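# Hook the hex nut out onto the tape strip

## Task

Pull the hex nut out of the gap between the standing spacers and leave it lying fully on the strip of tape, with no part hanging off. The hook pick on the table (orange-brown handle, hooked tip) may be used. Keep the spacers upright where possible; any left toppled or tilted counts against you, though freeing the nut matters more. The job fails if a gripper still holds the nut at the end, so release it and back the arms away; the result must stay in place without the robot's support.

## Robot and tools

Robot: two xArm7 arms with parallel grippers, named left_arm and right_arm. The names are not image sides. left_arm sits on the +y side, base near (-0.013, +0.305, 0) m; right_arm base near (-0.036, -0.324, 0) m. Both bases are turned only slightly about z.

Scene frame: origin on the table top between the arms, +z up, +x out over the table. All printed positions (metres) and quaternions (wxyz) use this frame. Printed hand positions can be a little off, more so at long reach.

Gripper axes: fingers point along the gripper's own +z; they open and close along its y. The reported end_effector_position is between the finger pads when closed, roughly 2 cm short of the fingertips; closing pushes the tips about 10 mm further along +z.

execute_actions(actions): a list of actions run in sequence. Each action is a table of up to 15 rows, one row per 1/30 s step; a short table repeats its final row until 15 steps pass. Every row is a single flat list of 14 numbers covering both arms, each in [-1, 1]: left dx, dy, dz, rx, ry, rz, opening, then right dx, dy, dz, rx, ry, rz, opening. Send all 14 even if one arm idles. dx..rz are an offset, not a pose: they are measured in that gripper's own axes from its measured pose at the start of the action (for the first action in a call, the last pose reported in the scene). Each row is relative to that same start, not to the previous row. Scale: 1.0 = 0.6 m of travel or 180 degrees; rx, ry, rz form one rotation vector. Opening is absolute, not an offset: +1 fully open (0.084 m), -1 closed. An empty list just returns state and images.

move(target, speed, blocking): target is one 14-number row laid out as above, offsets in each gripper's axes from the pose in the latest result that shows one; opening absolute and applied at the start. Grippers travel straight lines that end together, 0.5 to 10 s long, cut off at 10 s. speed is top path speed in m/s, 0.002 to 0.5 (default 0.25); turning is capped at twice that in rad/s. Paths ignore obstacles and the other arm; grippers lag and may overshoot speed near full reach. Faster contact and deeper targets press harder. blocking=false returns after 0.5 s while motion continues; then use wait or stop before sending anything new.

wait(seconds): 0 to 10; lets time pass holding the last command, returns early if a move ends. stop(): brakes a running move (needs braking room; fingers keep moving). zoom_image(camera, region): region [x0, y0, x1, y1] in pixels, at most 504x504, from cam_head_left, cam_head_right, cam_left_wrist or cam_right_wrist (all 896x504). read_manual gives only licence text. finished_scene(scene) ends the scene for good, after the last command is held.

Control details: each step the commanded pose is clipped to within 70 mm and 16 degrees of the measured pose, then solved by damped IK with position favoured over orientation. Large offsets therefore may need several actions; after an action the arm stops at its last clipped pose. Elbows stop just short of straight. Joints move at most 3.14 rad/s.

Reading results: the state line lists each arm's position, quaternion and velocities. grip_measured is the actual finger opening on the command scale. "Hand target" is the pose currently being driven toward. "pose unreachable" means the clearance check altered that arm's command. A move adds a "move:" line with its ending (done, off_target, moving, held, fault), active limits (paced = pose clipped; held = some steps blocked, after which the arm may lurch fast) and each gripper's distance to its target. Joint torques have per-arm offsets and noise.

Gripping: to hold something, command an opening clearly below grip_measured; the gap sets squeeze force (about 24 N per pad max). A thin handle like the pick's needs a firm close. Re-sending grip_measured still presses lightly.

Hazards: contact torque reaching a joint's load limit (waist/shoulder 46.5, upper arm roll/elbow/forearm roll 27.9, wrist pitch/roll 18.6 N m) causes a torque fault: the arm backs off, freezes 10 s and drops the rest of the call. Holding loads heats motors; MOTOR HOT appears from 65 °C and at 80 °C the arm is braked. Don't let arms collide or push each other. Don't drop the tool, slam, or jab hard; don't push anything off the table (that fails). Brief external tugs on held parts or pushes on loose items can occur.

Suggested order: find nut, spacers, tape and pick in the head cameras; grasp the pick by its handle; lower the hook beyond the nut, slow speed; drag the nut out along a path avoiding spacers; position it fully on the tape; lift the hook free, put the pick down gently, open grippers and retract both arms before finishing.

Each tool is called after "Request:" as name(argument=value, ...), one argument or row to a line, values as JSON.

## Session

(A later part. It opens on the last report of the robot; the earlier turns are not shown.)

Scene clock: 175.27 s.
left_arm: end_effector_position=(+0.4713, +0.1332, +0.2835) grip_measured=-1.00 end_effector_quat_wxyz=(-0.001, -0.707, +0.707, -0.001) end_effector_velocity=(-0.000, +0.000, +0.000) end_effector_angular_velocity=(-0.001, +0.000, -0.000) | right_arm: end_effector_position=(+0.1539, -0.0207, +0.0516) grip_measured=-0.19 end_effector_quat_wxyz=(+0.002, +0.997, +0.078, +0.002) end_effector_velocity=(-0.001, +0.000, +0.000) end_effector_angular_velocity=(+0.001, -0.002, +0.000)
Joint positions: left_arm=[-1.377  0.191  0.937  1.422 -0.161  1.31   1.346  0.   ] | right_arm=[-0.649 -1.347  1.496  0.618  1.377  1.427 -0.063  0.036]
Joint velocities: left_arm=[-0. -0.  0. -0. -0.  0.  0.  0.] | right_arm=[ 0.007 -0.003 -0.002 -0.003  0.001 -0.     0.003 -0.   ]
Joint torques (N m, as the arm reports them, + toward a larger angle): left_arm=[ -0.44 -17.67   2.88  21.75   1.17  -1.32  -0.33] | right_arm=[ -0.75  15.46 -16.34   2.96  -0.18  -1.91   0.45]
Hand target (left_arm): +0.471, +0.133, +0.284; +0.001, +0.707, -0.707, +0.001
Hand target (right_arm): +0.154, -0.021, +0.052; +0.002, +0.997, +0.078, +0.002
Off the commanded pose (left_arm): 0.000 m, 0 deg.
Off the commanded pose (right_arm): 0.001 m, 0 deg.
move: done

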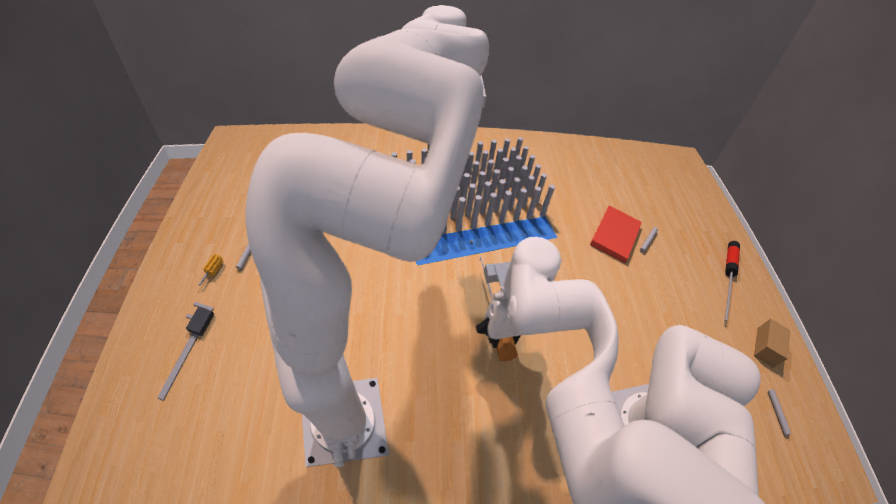

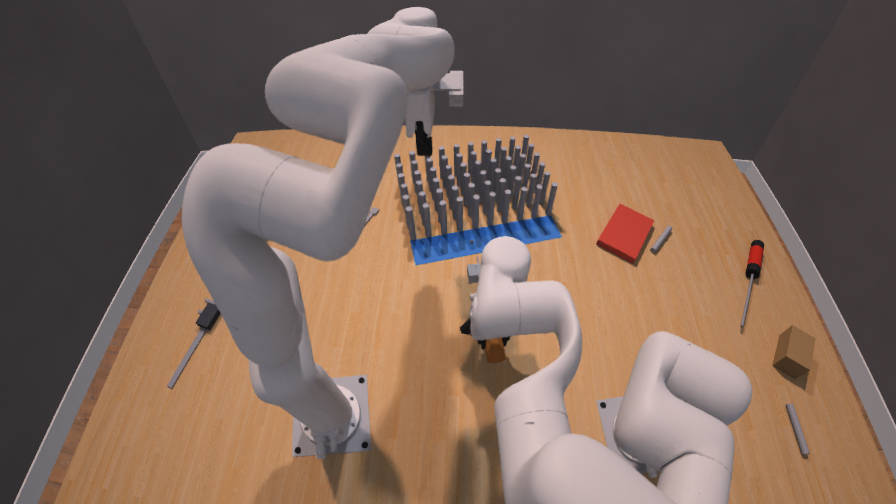

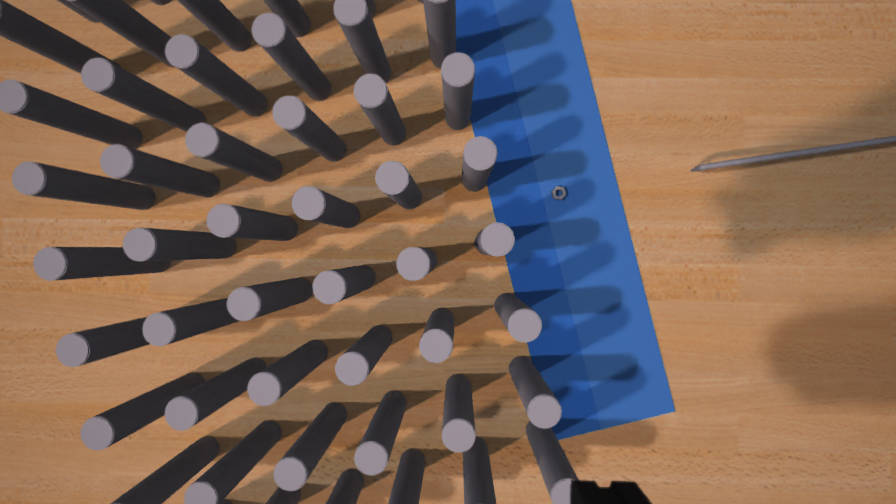

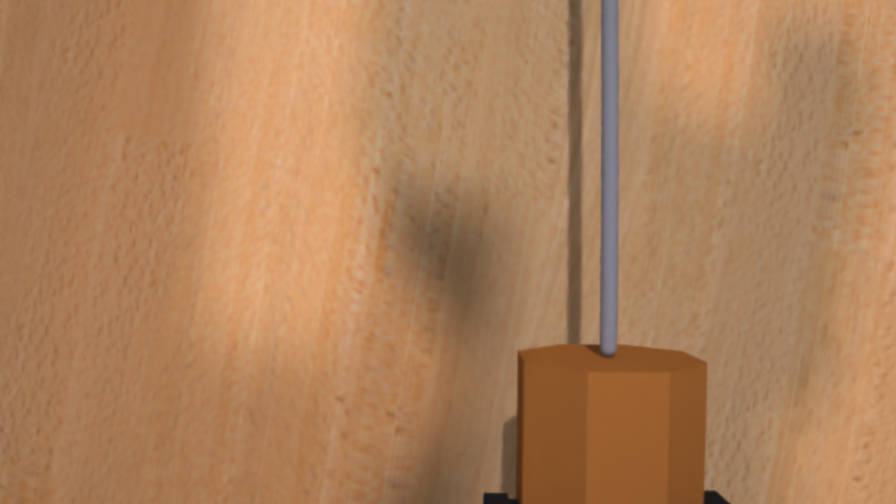

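Request:
move(
  target=[0,0,0,0,0,0,-1,0,0,0.034,0,0,0,-0.6],
  speed=0.04,
)

Request:
move(
  target=[0,0,0,0,0,0,-1,0,0,0,0,0,0,1],
)

Request:
move(
  target=[0,0,0,0,0,0,-1,0,0,-0.12,0,0,0,1],
)

Request:
finished_scene(
  scene=1,
)

Scene clock: 184.37 s.
left_arm: end_effector_position=(+0.4713, +0.1332, +0.2835) grip_measured=-1.00 end_effector_quat_wxyz=(-0.001, -0.707, +0.707, -0.001) end_effector_velocity=(-0.000, +0.000, -0.000) end_effector_angular_velocity=(+0.001, +0.000, +0.000) | right_arm: end_effector_position=(+0.1540, -0.0207, +0.0315) grip_measured=-0.19 end_effector_quat_wxyz=(+0.002, +0.997, +0.078, +0.002) end_effector_velocity=(-0.000, +0.000, -0.001) end_effector_angular_velocity=(+0.002, +0.002, -0.000)
Joint positions: left_arm=[-1.377  0.191  0.937  1.422 -0.161  1.31   1.346  0.   ] | right_arm=[-0.66  -1.357  1.56   0.614  1.434  1.398 -0.072  0.036]
Joint velocities: left_arm=[-0.    -0.     0.    -0.     0.001  0.    -0.     0.   ] | right_arm=[-0.002  0.002  0.004  0.001  0.004 -0.002 -0.001  0.   ]
Joint torques (N m, as the arm reports them, + toward a larger angle): left_arm=[ -1.1  -17.4    2.87  22.2    0.89  -1.32  -0.46] | right_arm=[  0.09  15.4  -16.51   2.6   -0.29  -2.16   0.4 ]
Hand target (left_arm): +0.471, +0.133, +0.284; +0.001, +0.707, -0.707, +0.001
Hand target (right_arm): +0.154, -0.021, +0.031; +0.002, +0.997, +0.078, +0.002
Off the commanded pose (left_arm): 0.000 m, 0 deg.
Off the commanded pose (right_arm): 0.000 m, 0 deg.
move: done

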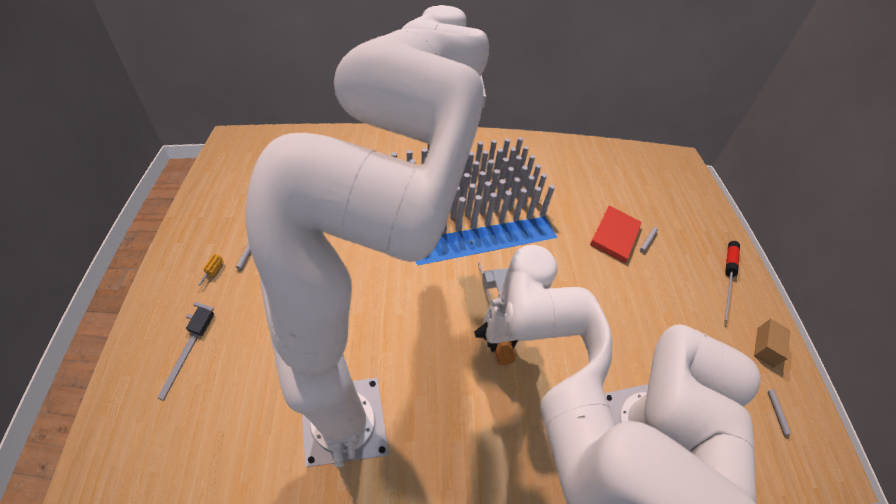

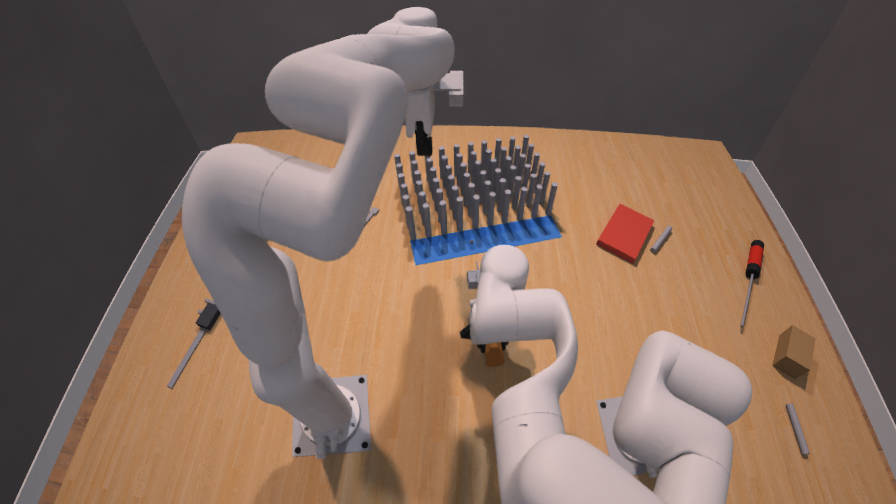

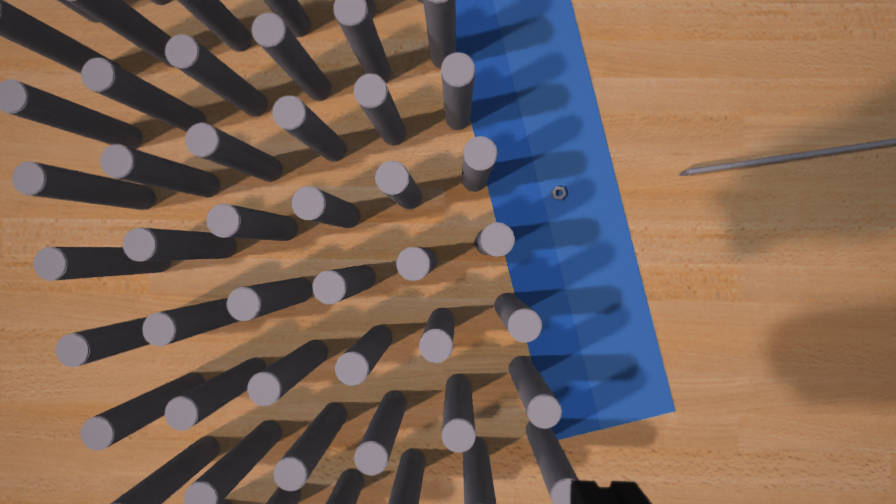

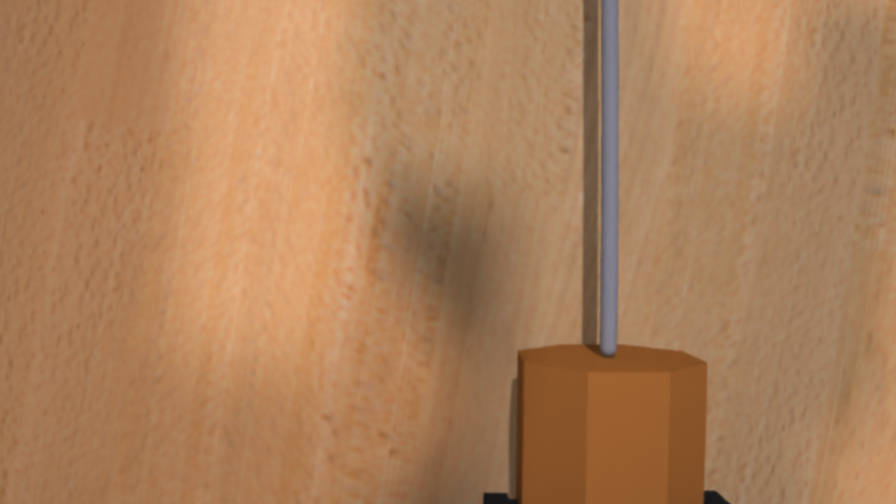

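Scene clock: 184.87 s.
left_arm: end_effector_position=(+0.4713, +0.1332, +0.2835) grip_measured=-1.00 end_effector_quat_wxyz=(-0.001, -0.707, +0.707, -0.001) end_effector_velocity=(+0.000, -0.000, +0.001) end_effector_angular_velocity=(-0.001, -0.000, -0.000) | right_arm: end_effector_position=(+0.1540, -0.0207, +0.0315) grip_measured=+1.00 end_effector_quat_wxyz=(+0.002, +0.997, +0.078, +0.003) end_effector_velocity=(-0.000, -0.000, -0.000) end_effector_angular_velocity=(-0.002, +0.001, +0.001)
Joint positions: left_arm=[-1.377  0.191  0.937  1.422 -0.161  1.31   1.346  0.   ] | right_arm=[-0.66  -1.357  1.56   0.614  1.434  1.398 -0.072  0.084]
Joint velocities: left_arm=[ 0.     0.    -0.     0.002 -0.001  0.001 -0.     0.   ] | right_arm=[ 0.     0.     0.001  0.    -0.001  0.     0.     0.   ]
Joint torques (N m, as the arm reports them, + toward a larger angle): left_arm=[ -0.44 -17.27   2.69  22.02   0.57  -1.47  -0.28] | right_arm=[ -0.2   15.33 -16.24   2.36   0.11  -1.98   0.63]
Hand target (left_arm): +0.471, +0.133, +0.284; +0.001, +0.707, -0.707, +0.001
Hand target (right_arm): +0.154, -0.021, +0.031; +0.002, +0.997, +0.078, +0.002
Off the commanded pose (left_arm): 0.000 m, 0 deg.
Off the commanded pose (right_arm): 0.000 m, 0 deg.
move: done

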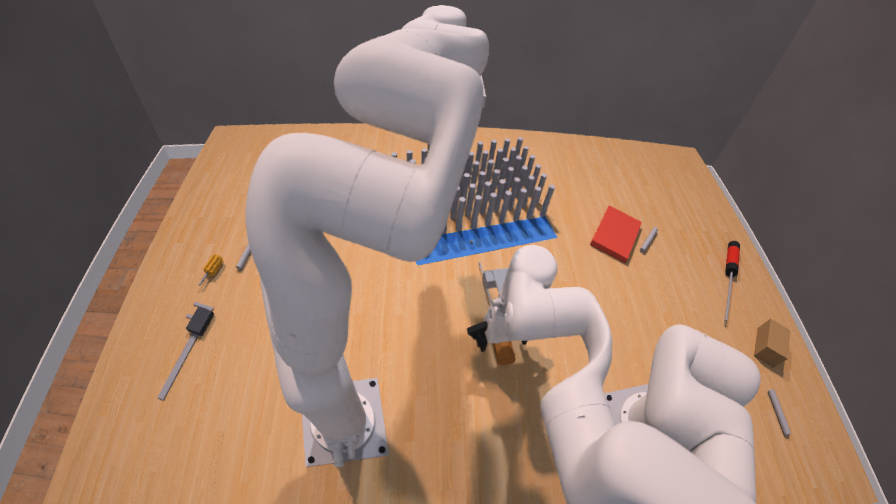

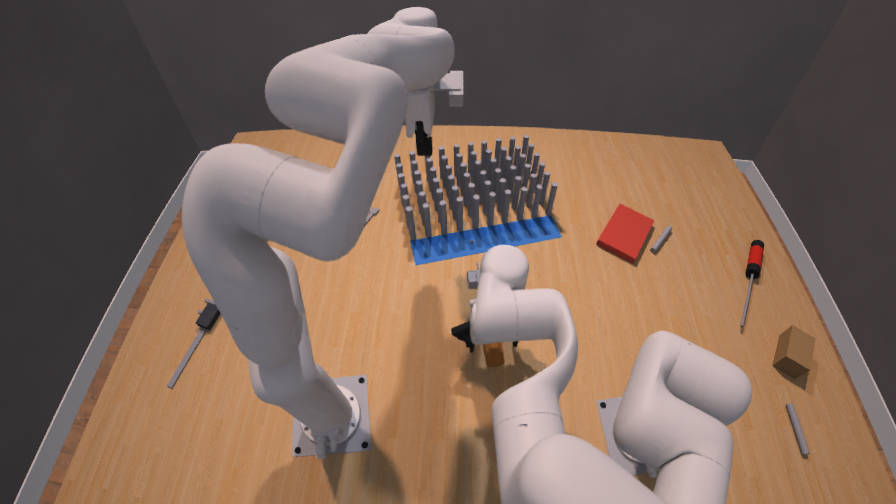

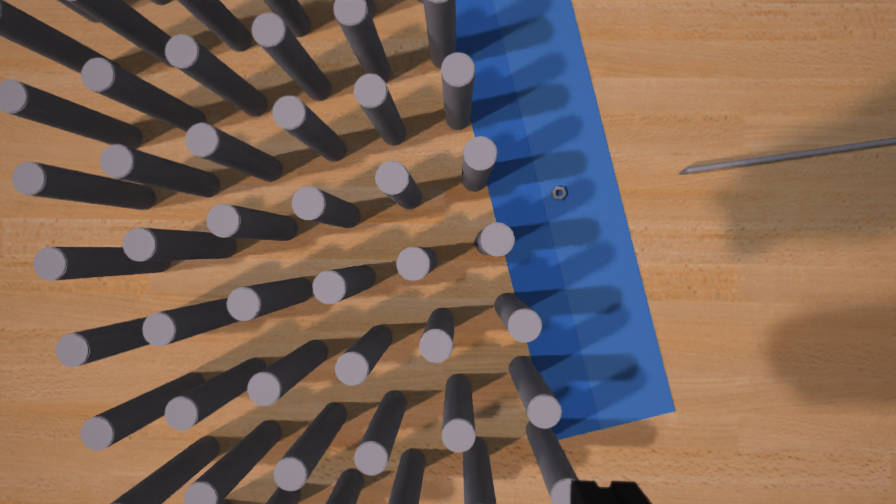

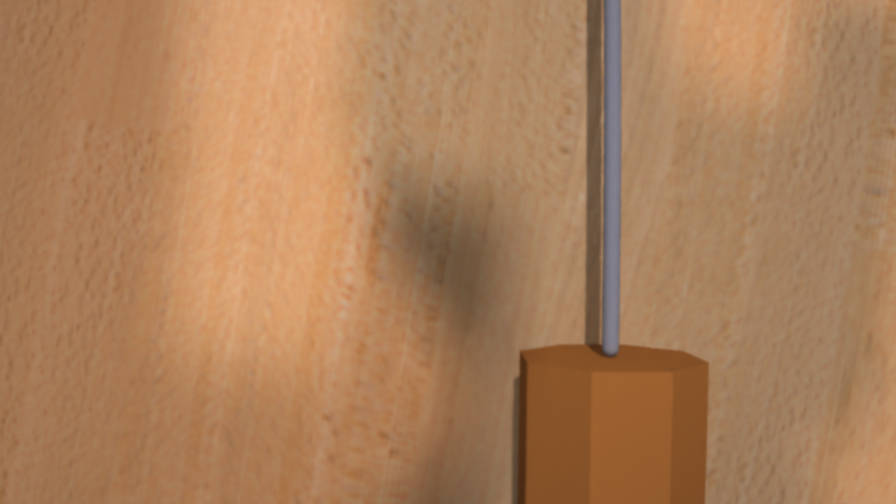

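Scene clock: 185.77 s.
left_arm: end_effector_position=(+0.4713, +0.1332, +0.2835) grip_measured=-1.00 end_effector_quat_wxyz=(-0.001, -0.707, +0.707, -0.001) end_effector_velocity=(+0.000, -0.001, -0.000) end_effector_angular_velocity=(-0.001, +0.000, +0.001) | right_arm: end_effector_position=(+0.1536, -0.0207, +0.1029) grip_measured=+1.00 end_effector_quat_wxyz=(+0.002, +0.997, +0.078, +0.002) end_effector_velocity=(-0.000, +0.001, +0.003) end_effector_angular_velocity=(+0.002, -0.001, +0.001)
Joint positions: left_arm=[-1.377  0.191  0.937  1.422 -0.161  1.31   1.346  0.   ] | right_arm=[-0.634 -1.322  1.342  0.648  1.236  1.503 -0.041  0.084]
Joint velocities: left_arm=[ 0.     0.001 -0.     0.    -0.002 -0.    -0.     0.   ] | right_arm=[ 0.002  0.001 -0.007  0.002 -0.005  0.003  0.001 -0.   ]
Joint torques (N m, as the arm reports them, + toward a larger angle): left_arm=[ -0.65 -17.23   3.62  22.11   0.3   -1.45  -0.44] | right_arm=[ -0.64  14.72 -15.81   4.84  -0.09  -1.85   0.5 ]
Hand target (left_arm): +0.471, +0.133, +0.284; +0.001, +0.707, -0.707, +0.001
Hand target (right_arm): +0.154, -0.021, +0.103; +0.002, +0.997, +0.078, +0.002
Off the commanded pose (left_arm): 0.000 m, 0 deg.
Off the commanded pose (right_arm): 0.001 m, 0 deg.
move: done

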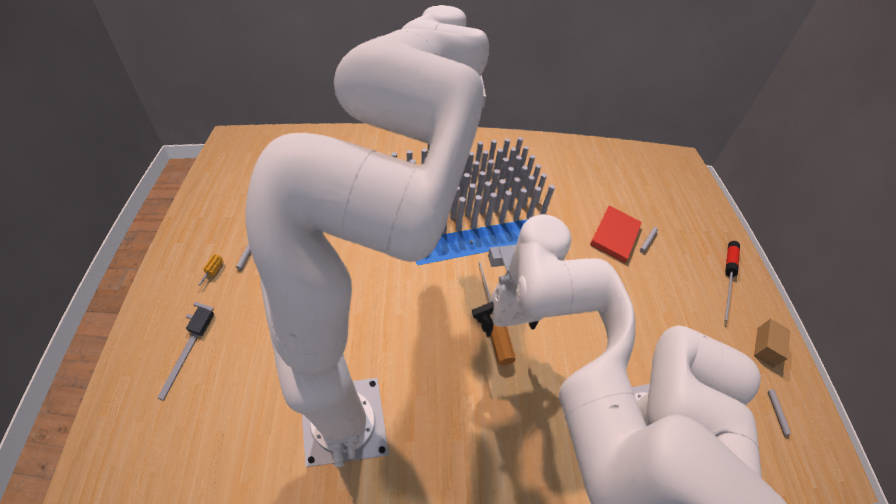

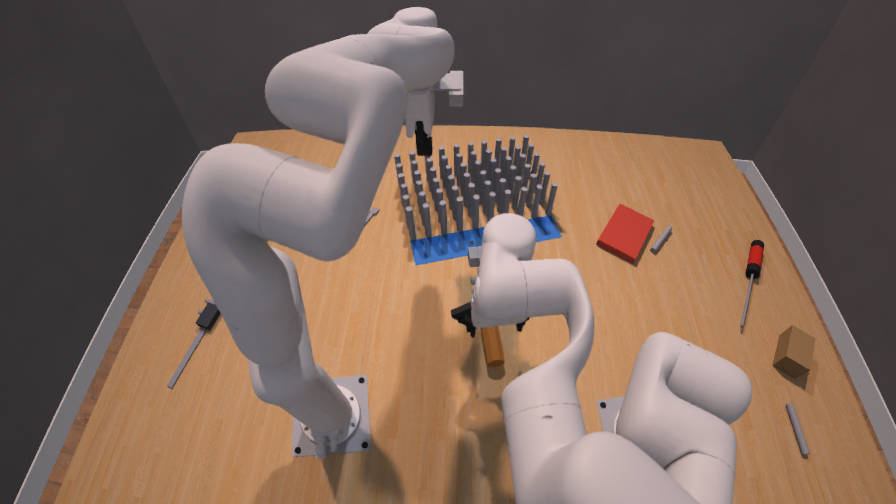

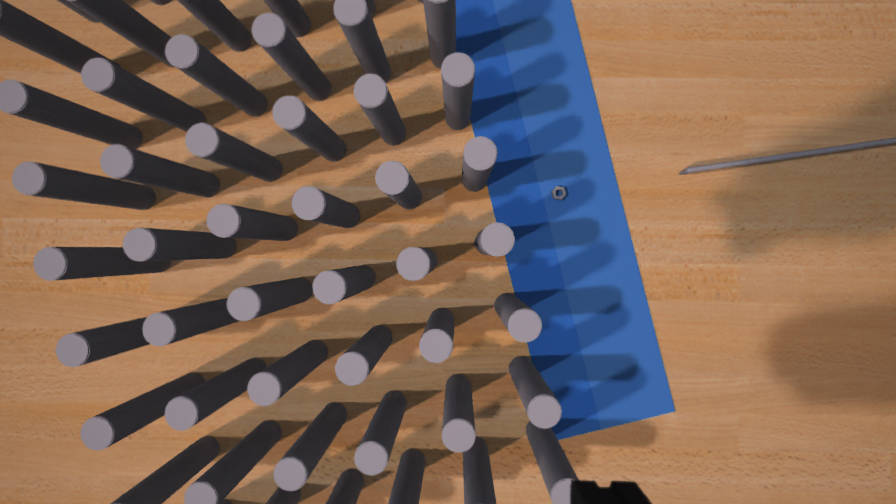

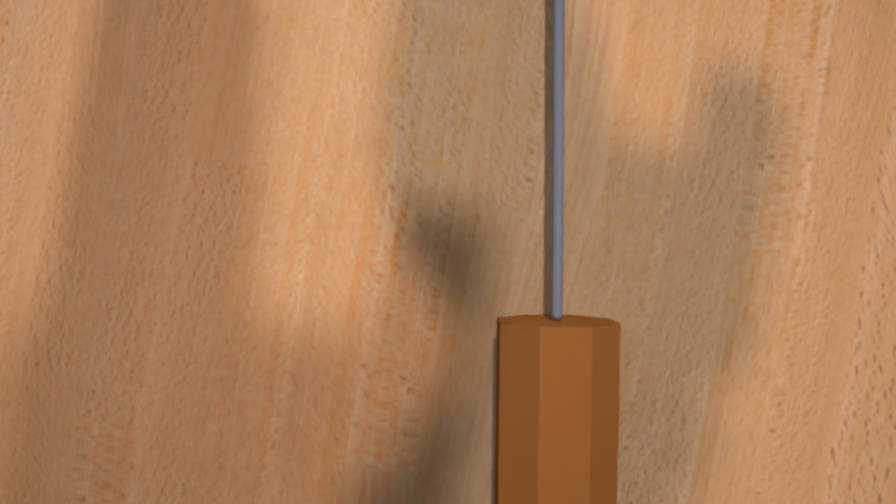

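The scene is finished: the task was done.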